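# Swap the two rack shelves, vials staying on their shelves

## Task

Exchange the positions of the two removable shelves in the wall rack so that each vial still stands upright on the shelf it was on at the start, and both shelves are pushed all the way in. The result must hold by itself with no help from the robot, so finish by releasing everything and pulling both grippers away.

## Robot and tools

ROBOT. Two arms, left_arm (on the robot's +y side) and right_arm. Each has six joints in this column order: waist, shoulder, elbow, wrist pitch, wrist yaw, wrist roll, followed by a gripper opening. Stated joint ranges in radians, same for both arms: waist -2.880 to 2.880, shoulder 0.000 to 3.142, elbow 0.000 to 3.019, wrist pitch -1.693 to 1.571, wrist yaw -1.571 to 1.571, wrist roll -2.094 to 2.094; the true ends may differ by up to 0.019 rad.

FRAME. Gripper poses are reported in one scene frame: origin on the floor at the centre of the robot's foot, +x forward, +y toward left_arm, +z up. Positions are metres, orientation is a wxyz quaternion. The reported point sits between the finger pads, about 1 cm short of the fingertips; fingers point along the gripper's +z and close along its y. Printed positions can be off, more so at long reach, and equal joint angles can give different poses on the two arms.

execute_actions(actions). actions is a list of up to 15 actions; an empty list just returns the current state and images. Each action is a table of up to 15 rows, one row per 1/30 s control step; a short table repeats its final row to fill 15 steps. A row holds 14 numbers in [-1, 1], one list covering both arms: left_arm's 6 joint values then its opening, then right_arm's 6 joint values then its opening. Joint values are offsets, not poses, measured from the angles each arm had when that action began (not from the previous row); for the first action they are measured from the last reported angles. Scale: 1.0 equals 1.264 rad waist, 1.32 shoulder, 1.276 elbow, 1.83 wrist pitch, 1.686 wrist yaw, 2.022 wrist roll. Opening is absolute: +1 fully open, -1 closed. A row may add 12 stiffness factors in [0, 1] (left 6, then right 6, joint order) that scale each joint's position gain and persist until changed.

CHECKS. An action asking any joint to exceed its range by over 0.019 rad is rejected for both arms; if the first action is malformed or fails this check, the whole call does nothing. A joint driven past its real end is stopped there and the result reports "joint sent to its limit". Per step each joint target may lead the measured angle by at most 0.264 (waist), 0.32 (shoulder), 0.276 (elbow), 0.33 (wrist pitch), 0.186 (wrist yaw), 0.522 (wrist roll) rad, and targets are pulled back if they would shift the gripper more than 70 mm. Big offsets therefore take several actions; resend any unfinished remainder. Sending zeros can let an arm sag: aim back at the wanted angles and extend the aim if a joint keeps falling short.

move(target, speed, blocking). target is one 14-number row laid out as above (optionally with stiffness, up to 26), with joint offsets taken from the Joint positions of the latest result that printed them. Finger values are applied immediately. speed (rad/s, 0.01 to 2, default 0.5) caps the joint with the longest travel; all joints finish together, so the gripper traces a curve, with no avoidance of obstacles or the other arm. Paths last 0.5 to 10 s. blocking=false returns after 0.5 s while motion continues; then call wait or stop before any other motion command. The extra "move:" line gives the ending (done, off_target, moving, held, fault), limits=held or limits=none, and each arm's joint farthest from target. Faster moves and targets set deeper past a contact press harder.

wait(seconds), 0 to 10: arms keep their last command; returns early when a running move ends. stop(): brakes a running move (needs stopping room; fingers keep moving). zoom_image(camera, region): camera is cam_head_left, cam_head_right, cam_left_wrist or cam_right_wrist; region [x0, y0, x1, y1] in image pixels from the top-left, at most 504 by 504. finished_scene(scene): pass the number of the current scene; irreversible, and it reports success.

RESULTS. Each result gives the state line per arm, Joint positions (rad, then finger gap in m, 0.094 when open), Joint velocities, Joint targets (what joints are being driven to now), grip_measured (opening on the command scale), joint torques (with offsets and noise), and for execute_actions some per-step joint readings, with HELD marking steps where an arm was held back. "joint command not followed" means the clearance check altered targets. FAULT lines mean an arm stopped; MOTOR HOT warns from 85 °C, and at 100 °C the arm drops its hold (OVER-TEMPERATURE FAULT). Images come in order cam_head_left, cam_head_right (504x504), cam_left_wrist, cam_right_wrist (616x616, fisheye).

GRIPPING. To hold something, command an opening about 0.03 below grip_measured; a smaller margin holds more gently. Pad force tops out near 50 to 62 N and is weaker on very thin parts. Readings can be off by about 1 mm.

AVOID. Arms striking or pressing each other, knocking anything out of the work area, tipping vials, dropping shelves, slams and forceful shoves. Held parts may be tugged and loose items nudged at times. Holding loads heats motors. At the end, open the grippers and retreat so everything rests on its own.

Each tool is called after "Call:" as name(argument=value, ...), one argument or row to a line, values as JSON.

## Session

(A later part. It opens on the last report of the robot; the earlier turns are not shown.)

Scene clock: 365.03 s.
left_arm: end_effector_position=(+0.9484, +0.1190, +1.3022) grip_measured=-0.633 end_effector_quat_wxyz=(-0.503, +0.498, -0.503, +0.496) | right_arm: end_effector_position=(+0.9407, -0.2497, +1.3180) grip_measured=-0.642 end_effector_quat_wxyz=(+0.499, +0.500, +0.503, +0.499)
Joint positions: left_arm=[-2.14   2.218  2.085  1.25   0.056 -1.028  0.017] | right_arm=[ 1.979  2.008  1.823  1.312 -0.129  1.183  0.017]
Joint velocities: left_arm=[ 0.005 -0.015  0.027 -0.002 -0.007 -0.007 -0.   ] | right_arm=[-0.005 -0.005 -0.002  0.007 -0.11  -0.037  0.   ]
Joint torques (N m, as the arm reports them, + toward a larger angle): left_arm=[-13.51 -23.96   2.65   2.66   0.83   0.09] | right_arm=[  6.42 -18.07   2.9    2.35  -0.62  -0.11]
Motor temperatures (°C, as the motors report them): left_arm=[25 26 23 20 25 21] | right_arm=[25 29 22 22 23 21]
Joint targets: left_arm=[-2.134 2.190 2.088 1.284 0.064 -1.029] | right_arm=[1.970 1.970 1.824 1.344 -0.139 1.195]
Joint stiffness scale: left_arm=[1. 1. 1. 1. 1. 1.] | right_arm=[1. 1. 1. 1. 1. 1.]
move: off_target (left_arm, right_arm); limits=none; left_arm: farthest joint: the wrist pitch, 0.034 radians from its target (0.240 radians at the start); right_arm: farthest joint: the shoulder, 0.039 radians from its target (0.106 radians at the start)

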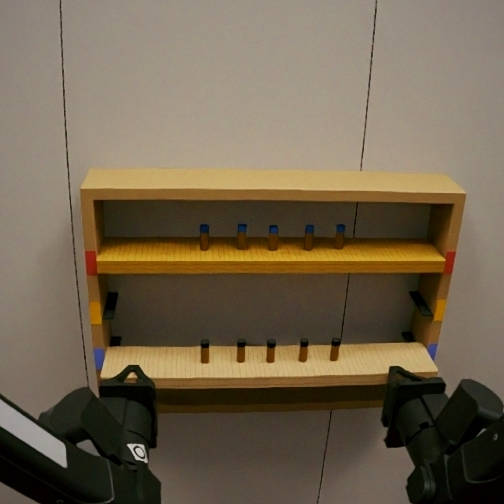

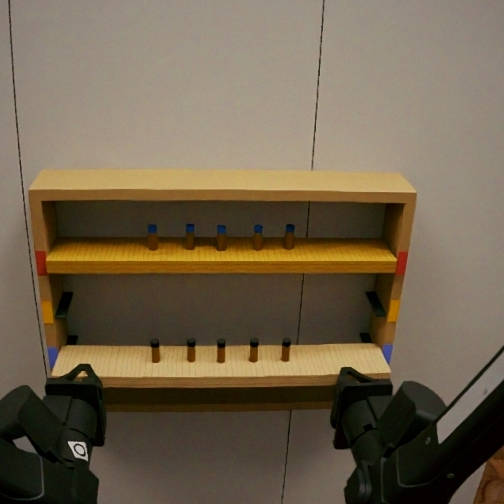

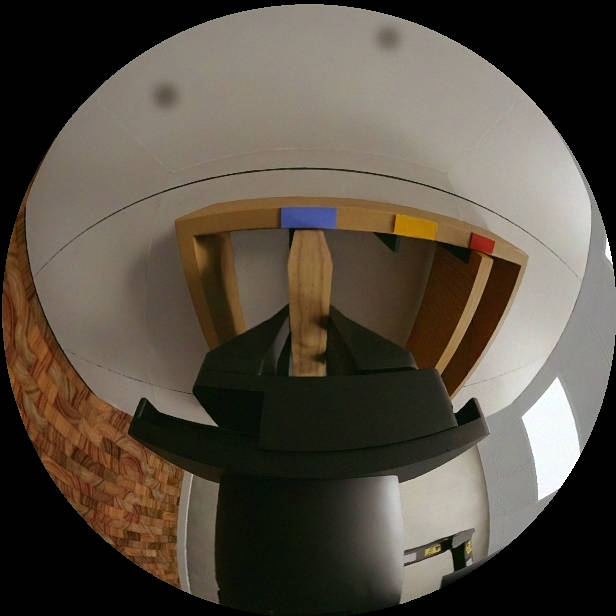

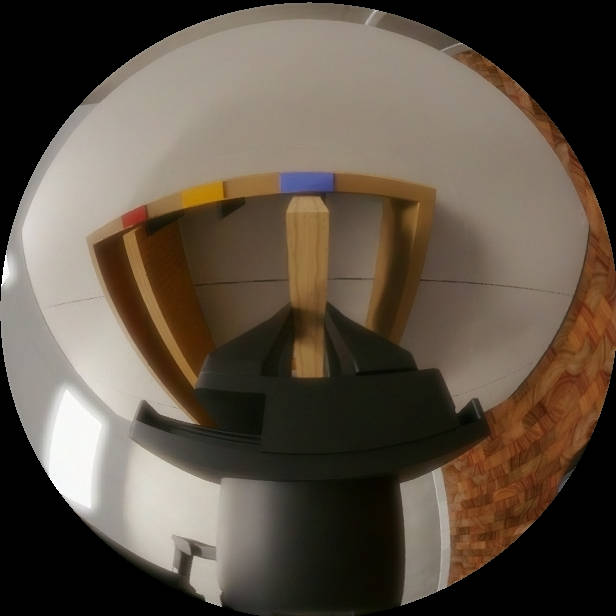

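Call:
move(
  target=[-0.006,-0.059,-0.124,0.092,0.007,0,-0.70,-0.008,-0.062,-0.107,0.084,-0.011,0.012,-0.70],
  speed=0.07,
)

Scene clock: 376.50 s.
left_arm: end_effector_position=(+0.9087, +0.1204, +1.3064) grip_measured=-0.633 end_effector_quat_wxyz=(-0.504, +0.495, -0.502, +0.498) | right_arm: end_effector_position=(+0.9016, -0.2487, +1.3236) grip_measured=-0.642 end_effector_quat_wxyz=(+0.499, +0.495, +0.504, +0.502)
Joint positions: left_arm=[-2.137  2.178  1.923  1.378  0.063 -1.03   0.017] | right_arm=[ 1.973  1.976  1.681  1.425 -0.142  1.185  0.017]
Joint velocities: left_arm=[-0.005  0.005 -0.002 -0.002  0.037 -0.037 -0.001] | right_arm=[-0.015 -0.015 -0.012  0.007 -0.051 -0.037  0.   ]
Joint torques (N m, as the arm reports them, + toward a larger angle): left_arm=[-14.53 -23.68   2.1    2.92   0.67   0.13] | right_arm=[  6.79 -17.82   2.38   2.66  -0.42  -0.04]
Motor temperatures (°C, as the motors report them): left_arm=[25 27 23 20 25 21] | right_arm=[25 29 22 22 24 21]
Joint targets: left_arm=[-2.148 2.141 1.927 1.418 0.068 -1.028] | right_arm=[1.969 1.926 1.686 1.466 -0.148 1.207]
Joint stiffness scale: left_arm=[1. 1. 1. 1. 1. 1.] | right_arm=[1. 1. 1. 1. 1. 1.]
move: off_target (left_arm, right_arm); limits=none; left_arm: farthest joint: the wrist pitch, 0.040 radians from its target (0.168 radians at the start); right_arm: farthest joint: the shoulder, 0.050 radians from its target (0.082 radians at the start)

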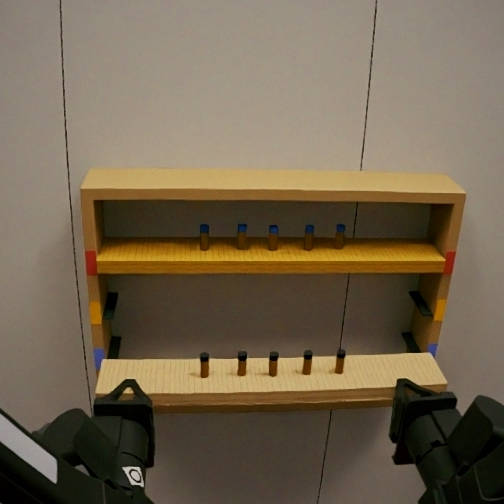

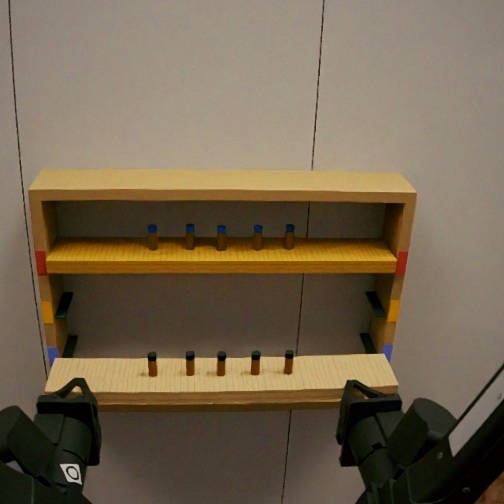

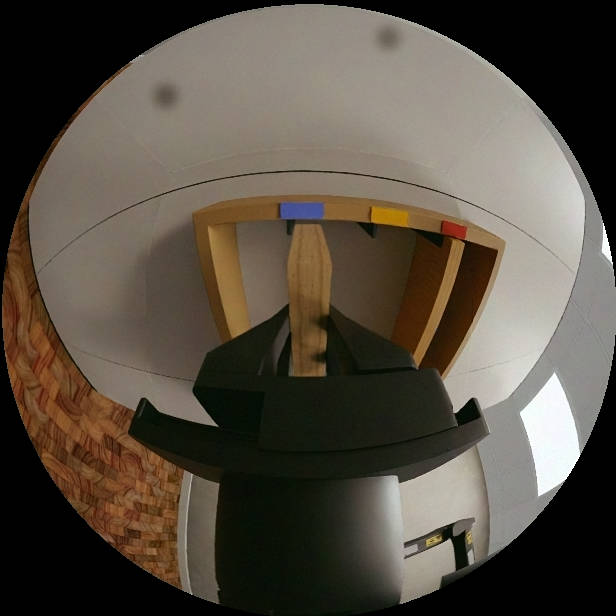

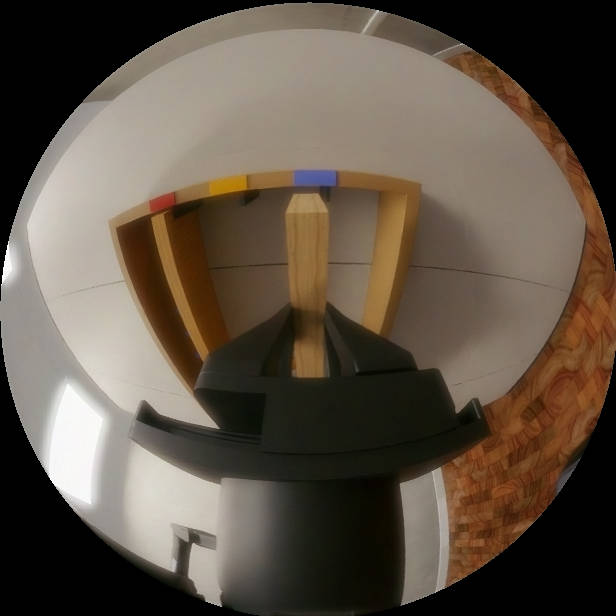

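Call:
move(
  target=[-0.065,-0.173,-0.202,0.06,-0.018,0.032,-0.70,0.055,-0.186,-0.181,0.045,0.017,-0.017,-0.70],
  speed=0.07,
)

Scene clock: 391.23 s.
left_arm: end_effector_position=(+0.9019, +0.1178, +1.3883) grip_measured=-0.633 end_effector_quat_wxyz=(-0.504, +0.497, -0.499, +0.500) | right_arm: end_effector_position=(+0.8945, -0.2507, +1.4059) grip_measured=-0.642 end_effector_quat_wxyz=(+0.501, +0.495, +0.500, +0.503)
Joint positions: left_arm=[-2.205  1.985  1.661  1.447  0.034 -0.977  0.017] | right_arm=[ 2.023  1.777  1.445  1.466 -0.12   1.144  0.017]
Joint velocities: left_arm=[ 0.015 -0.005 -0.012 -0.007 -0.066  0.007  0.   ] | right_arm=[-0.005 -0.015 -0.017  0.007  0.037 -0.081  0.   ]
Joint torques (N m, as the arm reports them, + toward a larger angle): left_arm=[-14.52 -23.27   1.56   2.84   0.36   0.2 ] | right_arm=[  8.36 -17.48   2.18   2.75  -0.05  -0.18]
Motor temperatures (°C, as the motors report them): left_arm=[25 27 23 20 25 21] | right_arm=[25 30 22 22 23 21]
Joint targets: left_arm=[-2.219 1.949 1.665 1.488 0.033 -0.966] | right_arm=[2.042 1.730 1.450 1.507 -0.114 1.150]
Joint stiffness scale: left_arm=[1. 1. 1. 1. 1. 1.] | right_arm=[1. 1. 1. 1. 1. 1.]
move: off_target (left_arm, right_arm); limits=none; left_arm: farthest joint: the wrist pitch, 0.040 radians from its target (0.110 radians at the start); right_arm: farthest joint: the shoulder, 0.046 radians from its target (0.245 radians at the start)

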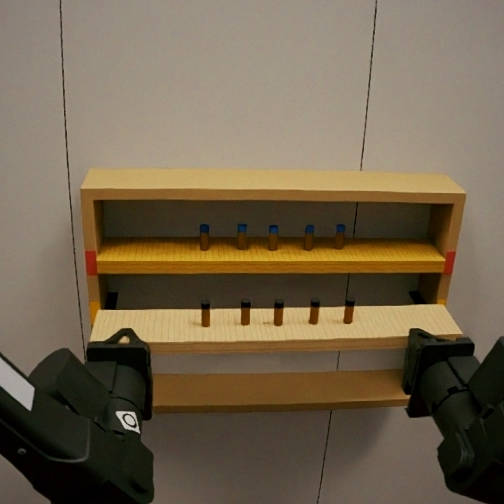

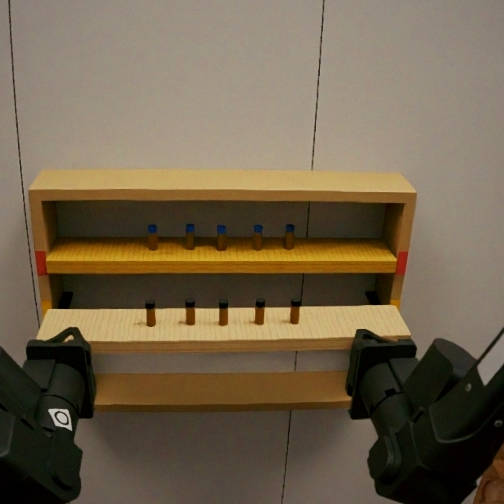

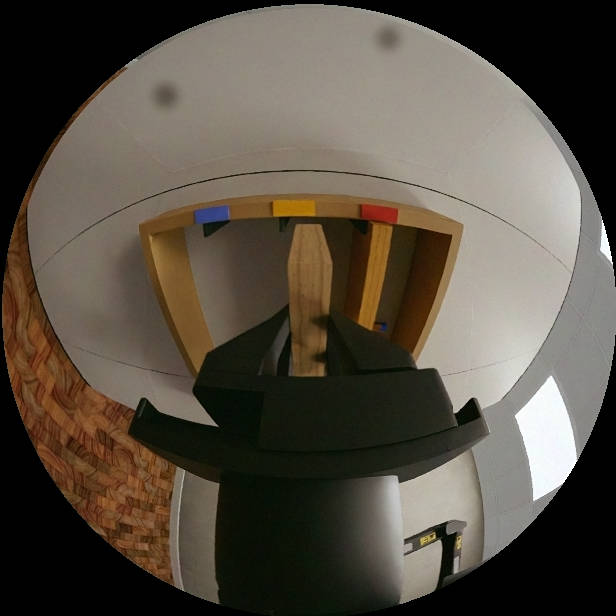

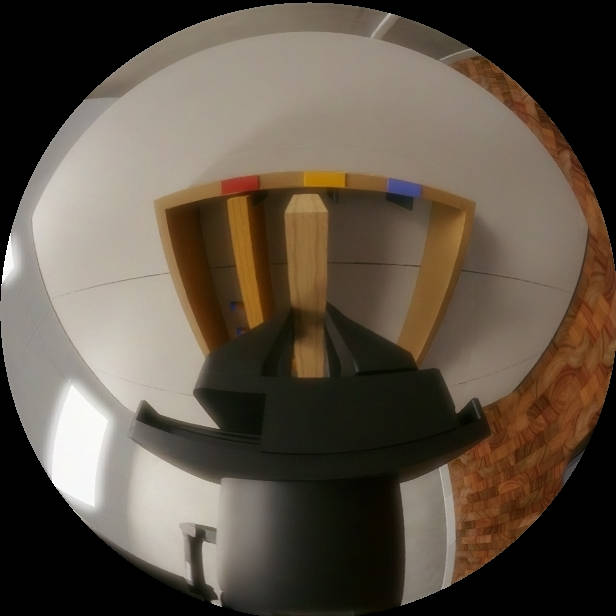

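Call:
move(
  target=[0.018,0.02,0.157,-0.069,0,0,-0.70,0.016,0.023,0.158,-0.066,0.004,0.003,-0.70],
  speed=0.06,
)

Scene clock: 406.37 s.
left_arm: end_effector_position=(+0.9499, +0.1182, +1.3855) grip_measured=-0.633 end_effector_quat_wxyz=(-0.506, +0.497, -0.497, +0.500) | right_arm: end_effector_position=(+0.9446, -0.2518, +1.4037) grip_measured=-0.642 end_effector_quat_wxyz=(+0.504, +0.495, +0.497, +0.504)
Joint positions: left_arm=[-2.205  2.021  1.831  1.319  0.032 -0.977  0.017] | right_arm=[ 2.029  1.808  1.608  1.341 -0.116  1.141  0.017]
Joint velocities: left_arm=[-0.005  0.005 -0.002  0.002 -0.007  0.095  0.   ] | right_arm=[-0.005 -0.024 -0.007 -0.007 -0.037 -0.022 -0.001]
Joint torques (N m, as the arm reports them, + toward a larger angle): left_arm=[-11.78 -21.96   4.41   1.47   0.57   0.1 ] | right_arm=[  7.97 -15.23   5.31   1.43  -0.15  -0.16]
Motor temperatures (°C, as the motors report them): left_arm=[25 27 23 20 25 21] | right_arm=[25 30 22 22 23 21]
Joint targets: left_arm=[-2.182 2.012 1.861 1.321 0.034 -0.977] | right_arm=[2.043 1.807 1.647 1.345 -0.113 1.150]
Joint stiffness scale: left_arm=[1. 1. 1. 1. 1. 1.] | right_arm=[1. 1. 1. 1. 1. 1.]
move: off_target (left_arm, right_arm); limits=none; left_arm: farthest joint: the elbow, 0.031 radians from its target (0.200 radians at the start); right_arm: farthest joint: the elbow, 0.039 radians from its target (0.202 radians at the start)

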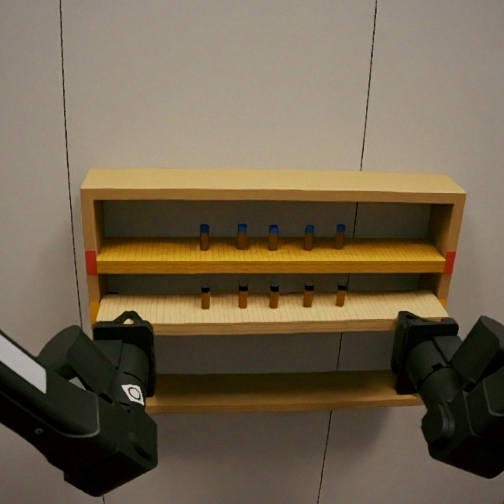

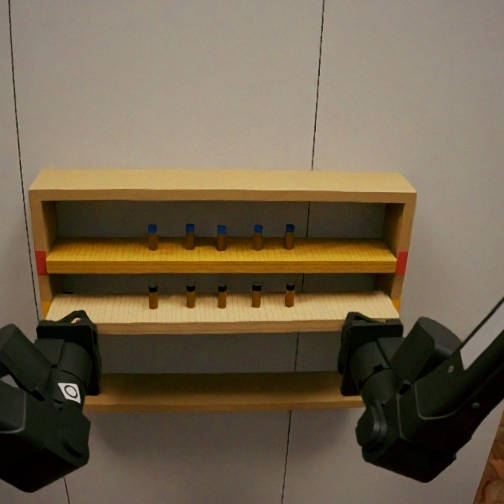

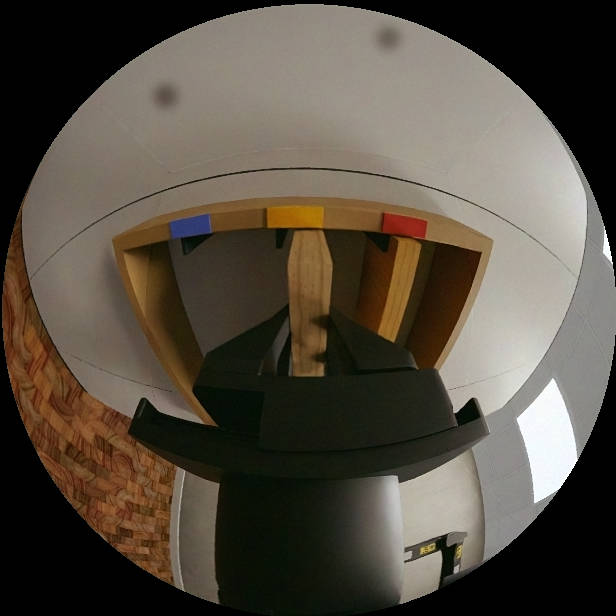

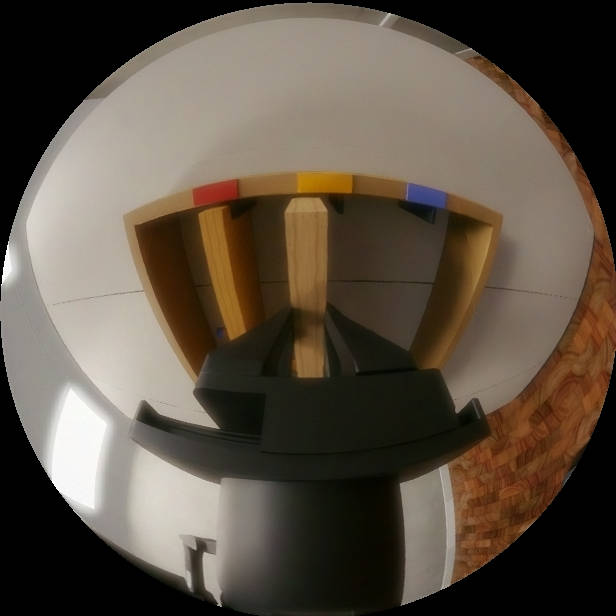

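Call:
move(
  target=[0.024,0.001,0.022,0.004,0,0,-0.70,0.008,0.008,0.028,0.004,0,0,-0.70],
  speed=0.03,
)

Scene clock: 412.33 s.
left_arm: end_effector_position=(+0.9483, +0.1192, +1.3819) grip_measured=-0.633 end_effector_quat_wxyz=(-0.505, +0.498, -0.499, +0.498) | right_arm: end_effector_position=(+0.9429, -0.2502, +1.4006) grip_measured=-0.642 end_effector_quat_wxyz=(+0.503, +0.495, +0.499, +0.503)
Joint positions: left_arm=[-2.201  2.024  1.831  1.319  0.03  -0.977  0.017] | right_arm=[ 2.029  1.813  1.608  1.34  -0.116  1.138  0.017]
Joint velocities: left_arm=[-0.005  0.005 -0.012  0.007 -0.007 -0.051 -0.001] | right_arm=[ 0.005 -0.005 -0.002 -0.002  0.11   0.007 -0.001]
Joint torques (N m, as the arm reports them, + toward a larger angle): left_arm=[-11.4  -21.36   4.21   1.65   0.57   0.12] | right_arm=[  7.83 -15.03   4.98   1.58  -0.28  -0.21]
Motor temperatures (°C, as the motors report them): left_arm=[25 27 23 20 25 21] | right_arm=[25 30 22 22 23 21]
Joint targets: left_arm=[-2.174 2.022 1.859 1.327 0.032 -0.977] | right_arm=[2.039 1.818 1.643 1.348 -0.116 1.141]
Joint stiffness scale: left_arm=[1. 1. 1. 1. 1. 1.] | right_arm=[1. 1. 1. 1. 1. 1.]
move: off_target (left_arm, right_arm); limits=none; left_arm: farthest joint: the elbow, 0.028 radians from its target (0.028 radians at the start); right_arm: farthest joint: the elbow, 0.035 radians from its target (0.036 radians at the start)

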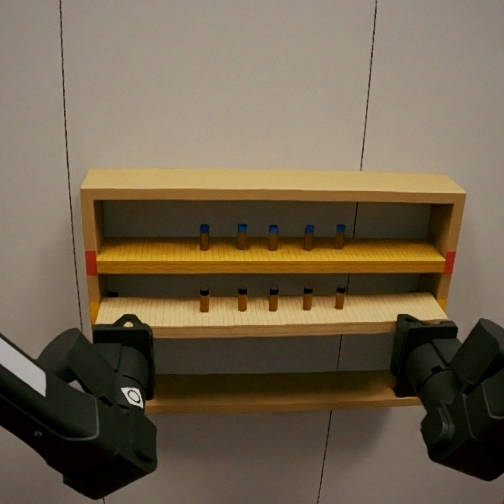

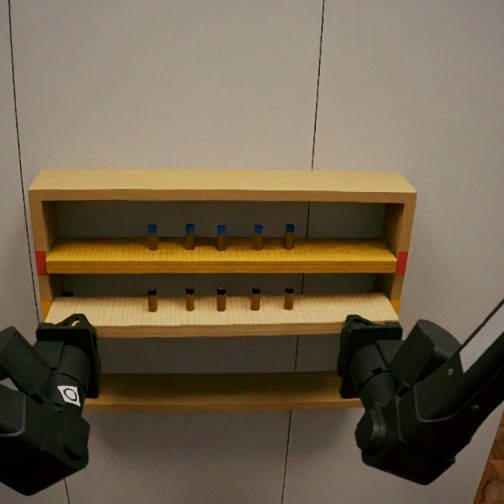

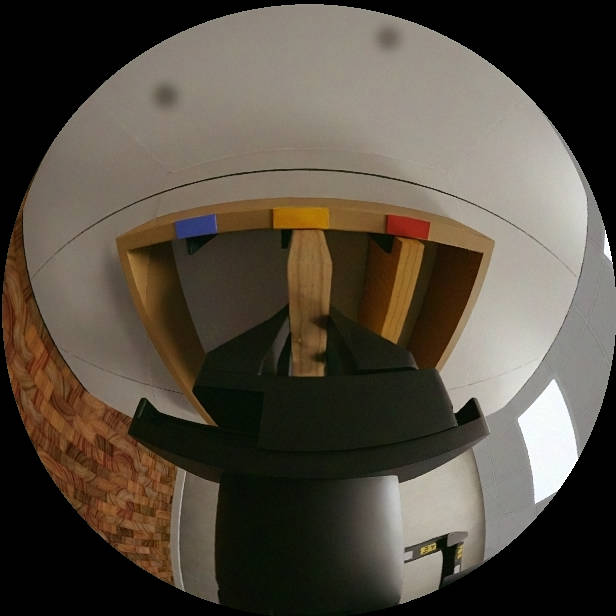

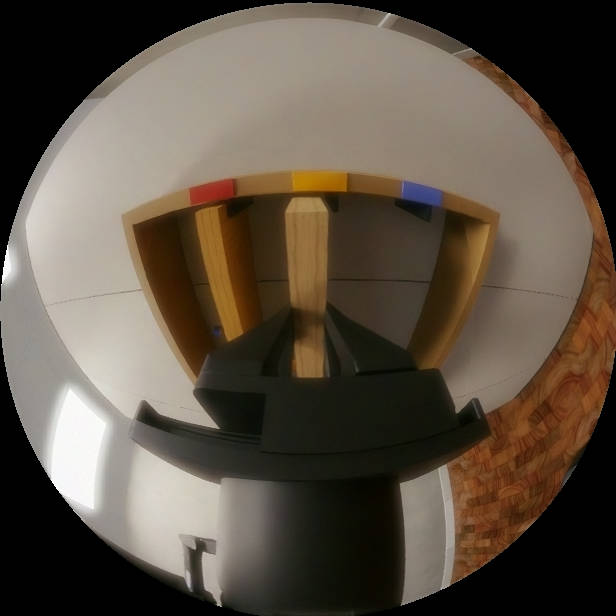

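Call:
move(
  target=[0.012,0.048,0.219,-0.098,0,0,-0.70,0.018,0.043,0.2,-0.087,0.004,0.003,-0.70],
  speed=0.06,
)

Scene clock: 421.97 s.
left_arm: end_effector_position=(+1.0055, +0.1188, +1.3777) grip_measured=-0.633 end_effector_quat_wxyz=(-0.504, +0.498, -0.500, +0.497) | right_arm: end_effector_position=(+0.9996, -0.2529, +1.3959) grip_measured=-0.642 end_effector_quat_wxyz=(+0.501, +0.497, +0.500, +0.502)
Joint positions: left_arm=[-2.201  2.092  2.073  1.141  0.029 -0.977  0.017] | right_arm=[ 2.033  1.867  1.819  1.179 -0.11   1.136  0.017]
Joint velocities: left_arm=[ 0.005 -0.005 -0.032 -0.007 -0.007 -0.051 -0.001] | right_arm=[-0.005 -0.024 -0.007 -0.002 -0.051 -0.022 -0.001]
Joint torques (N m, as the arm reports them, + toward a larger angle): left_arm=[-13.18 -23.12   5.85   1.35   0.52   0.11] | right_arm=[  9.09 -15.95   6.79   1.38  -0.21  -0.16]
Motor temperatures (°C, as the motors report them): left_arm=[25 27 23 20 25 21] | right_arm=[25 29 22 22 23 21]
Joint targets: left_arm=[-2.186 2.088 2.110 1.140 0.030 -0.977] | right_arm=[2.052 1.870 1.864 1.181 -0.109 1.144]
Joint stiffness scale: left_arm=[1. 1. 1. 1. 1. 1.] | right_arm=[1. 1. 1. 1. 1. 1.]
move: off_target (left_arm, right_arm); limits=none; left_arm: farthest joint: the elbow, 0.037 radians from its target (0.280 radians at the start); right_arm: farthest joint: the elbow, 0.044 radians from its target (0.255 radians at the start)

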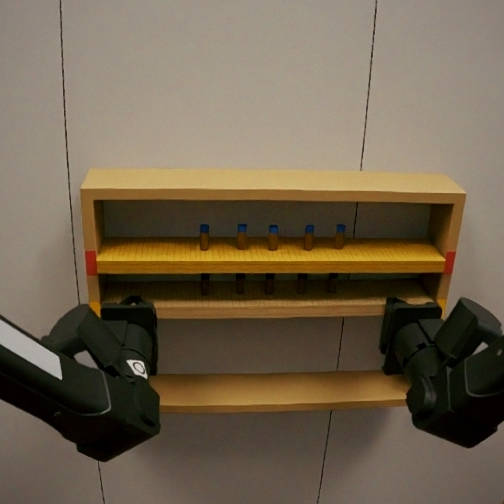

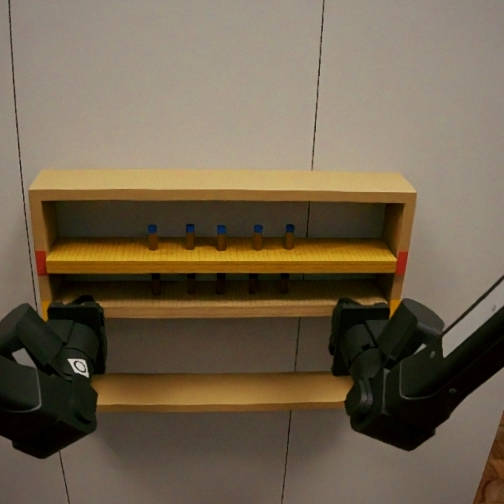

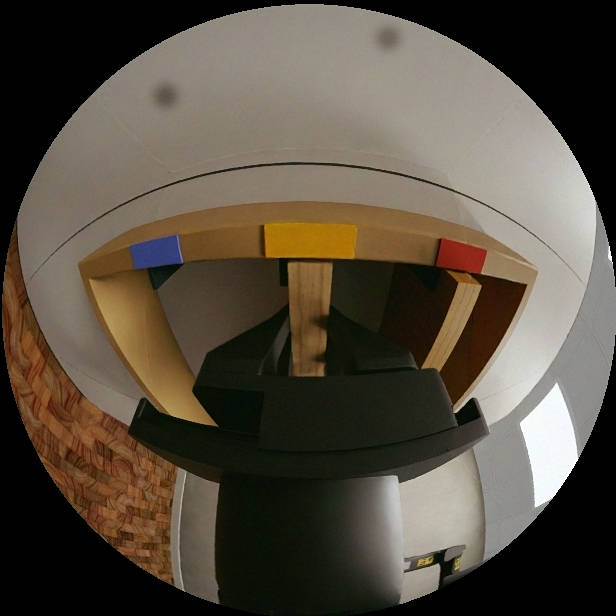

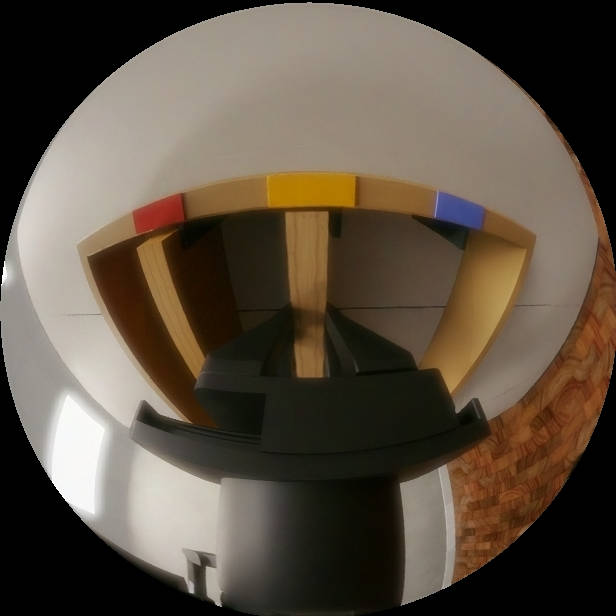

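Push 4 mm further and settle down.

Call:
move(
  target=[0.012,0.008,0.045,-0.008,0,0,-0.70,0.015,0.012,0.048,-0.006,0,0,-0.70],
  speed=0.03,
)

Scene clock: 428.30 s.
left_arm: end_effector_position=(+1.0092, +0.1187, +1.3772) grip_measured=-0.633 end_effector_quat_wxyz=(-0.506, +0.498, -0.499, +0.497) | right_arm: end_effector_position=(+1.0026, -0.2525, +1.3943) grip_measured=-0.642 end_effector_quat_wxyz=(+0.502, +0.497, +0.499, +0.502)
Joint positions: left_arm=[-2.201  2.101  2.096  1.131  0.029 -0.976  0.017] | right_arm=[ 2.033  1.875  1.836  1.171 -0.11   1.136  0.017]
Joint velocities: left_arm=[ 0.024 -0.015 -0.002  0.022  0.007 -0.007  0.   ] | right_arm=[ 0.005  0.005 -0.002 -0.007 -0.007 -0.022 -0.   ]
Joint torques (N m, as the arm reports them, + toward a larger angle): left_arm=[-13.23 -22.62   5.79   1.21   0.46   0.11] | right_arm=[  9.12 -15.73   6.87   1.2   -0.26  -0.23]
Motor temperatures (°C, as the motors report them): left_arm=[25 27 24 20 25 21] | right_arm=[25 30 23 22 23 21]
Joint targets: left_arm=[-2.186 2.103 2.131 1.126 0.029 -0.977] | right_arm=[2.052 1.883 1.880 1.168 -0.110 1.136]
Joint stiffness scale: left_arm=[1. 1. 1. 1. 1. 1.] | right_arm=[1. 1. 1. 1. 1. 1.]
move: off_target (left_arm, right_arm); limits=none; left_arm: farthest joint: the elbow, 0.035 radians from its target (0.057 radians at the start); right_arm: farthest joint: the elbow, 0.044 radians from its target (0.061 radians at the start)

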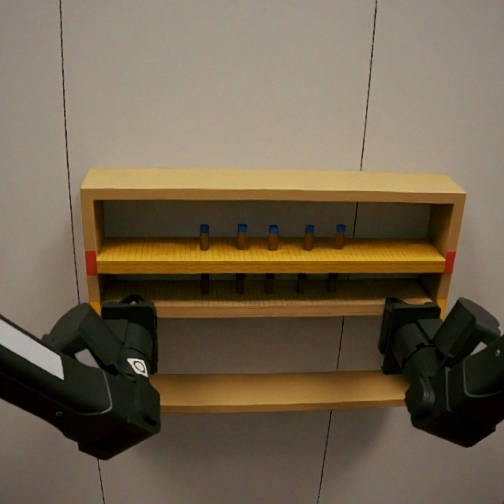

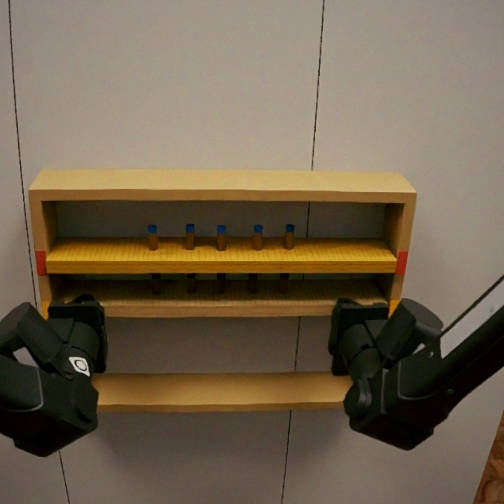

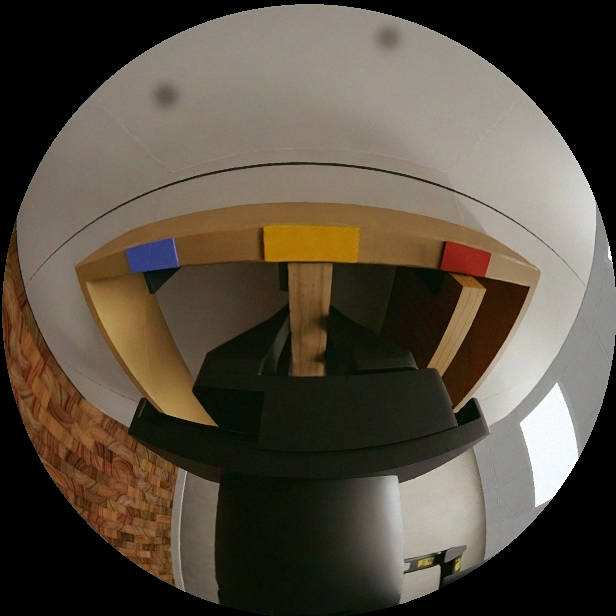

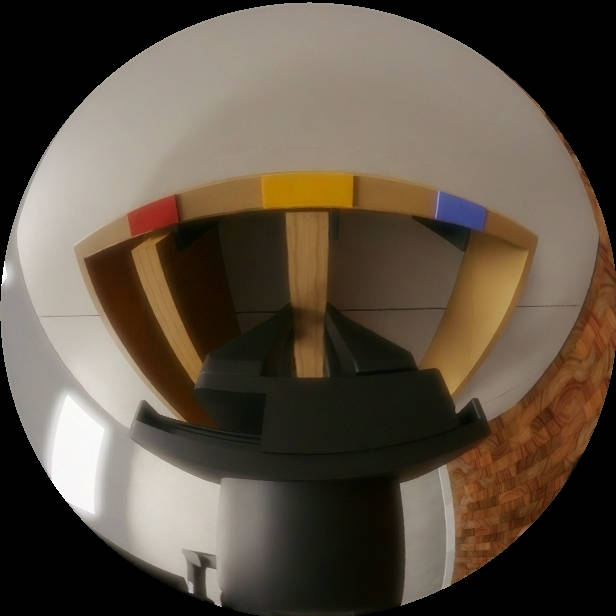

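Call:
move(
  target=[0.012,0.005,0.045,-0.011,0,0,-0.70,0.015,0.009,0.049,-0.009,0,0,-0.70],
  speed=0.03,
)

Scene clock: 435.20 s.
left_arm: end_effector_position=(+1.0101, +0.1187, +1.3772) grip_measured=-0.633 end_effector_quat_wxyz=(-0.506, +0.498, -0.499, +0.497) | right_arm: end_effector_position=(+1.0029, -0.2523, +1.3938) grip_measured=-0.642 end_effector_quat_wxyz=(+0.501, +0.497, +0.500, +0.502)
Joint positions: left_arm=[-2.201  2.103  2.1    1.128  0.029 -0.975  0.017] | right_arm=[ 2.033  1.876  1.838  1.169 -0.11   1.136  0.017]
Joint velocities: left_arm=[-0.005 -0.005  0.002 -0.002  0.022  0.007  0.001] | right_arm=[-0.005 -0.005  0.012 -0.017 -0.022 -0.022 -0.001]
Joint torques (N m, as the arm reports them, + toward a larger angle): left_arm=[-13.27 -22.34   7.12   0.76   0.46   0.1 ] | right_arm=[  9.02 -15.48   7.95   0.75  -0.26  -0.22]
Motor temperatures (°C, as the motors report them): left_arm=[25 27 24 20 25 21] | right_arm=[25 30 23 22 23 21]
Joint targets: left_arm=[-2.186 2.108 2.153 1.111 0.029 -0.976] | right_arm=[2.052 1.887 1.899 1.155 -0.110 1.136]
Joint stiffness scale: left_arm=[1. 1. 1. 1. 1. 1.] | right_arm=[1. 1. 1. 1. 1. 1.]
move: off_target (left_arm, right_arm); limits=none; left_arm: farthest joint: the elbow, 0.053 radians from its target (0.058 radians at the start); right_arm: farthest joint: the elbow, 0.061 radians from its target (0.062 radians at the start)

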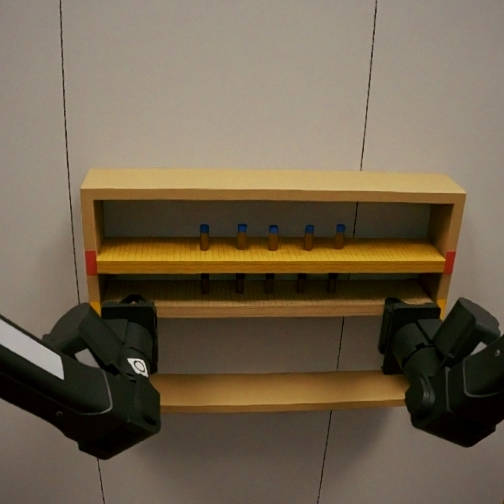

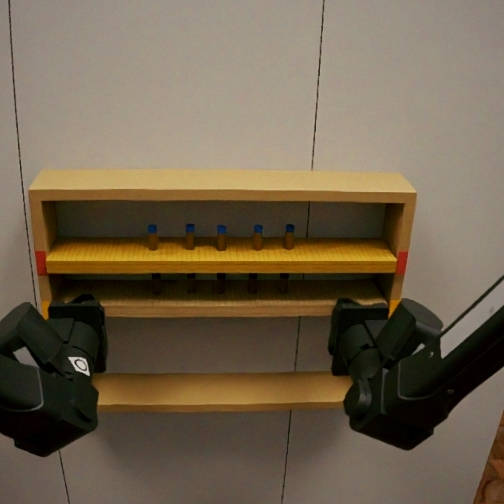

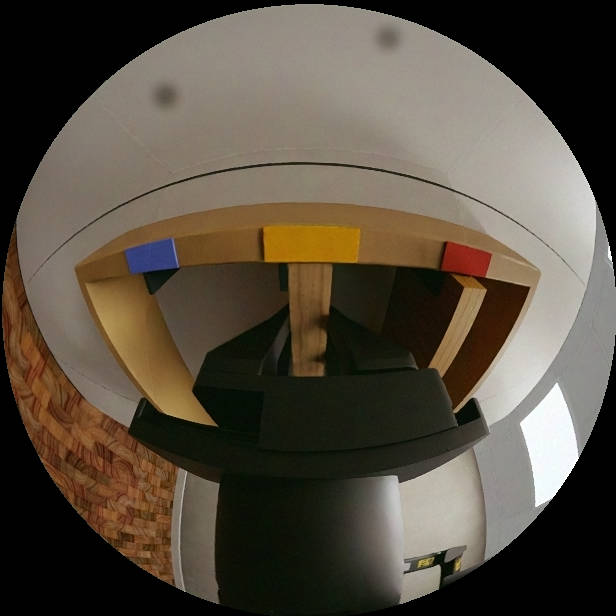

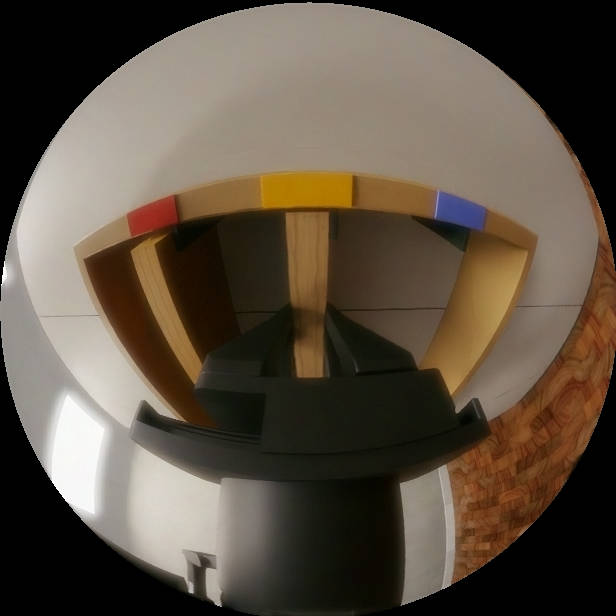

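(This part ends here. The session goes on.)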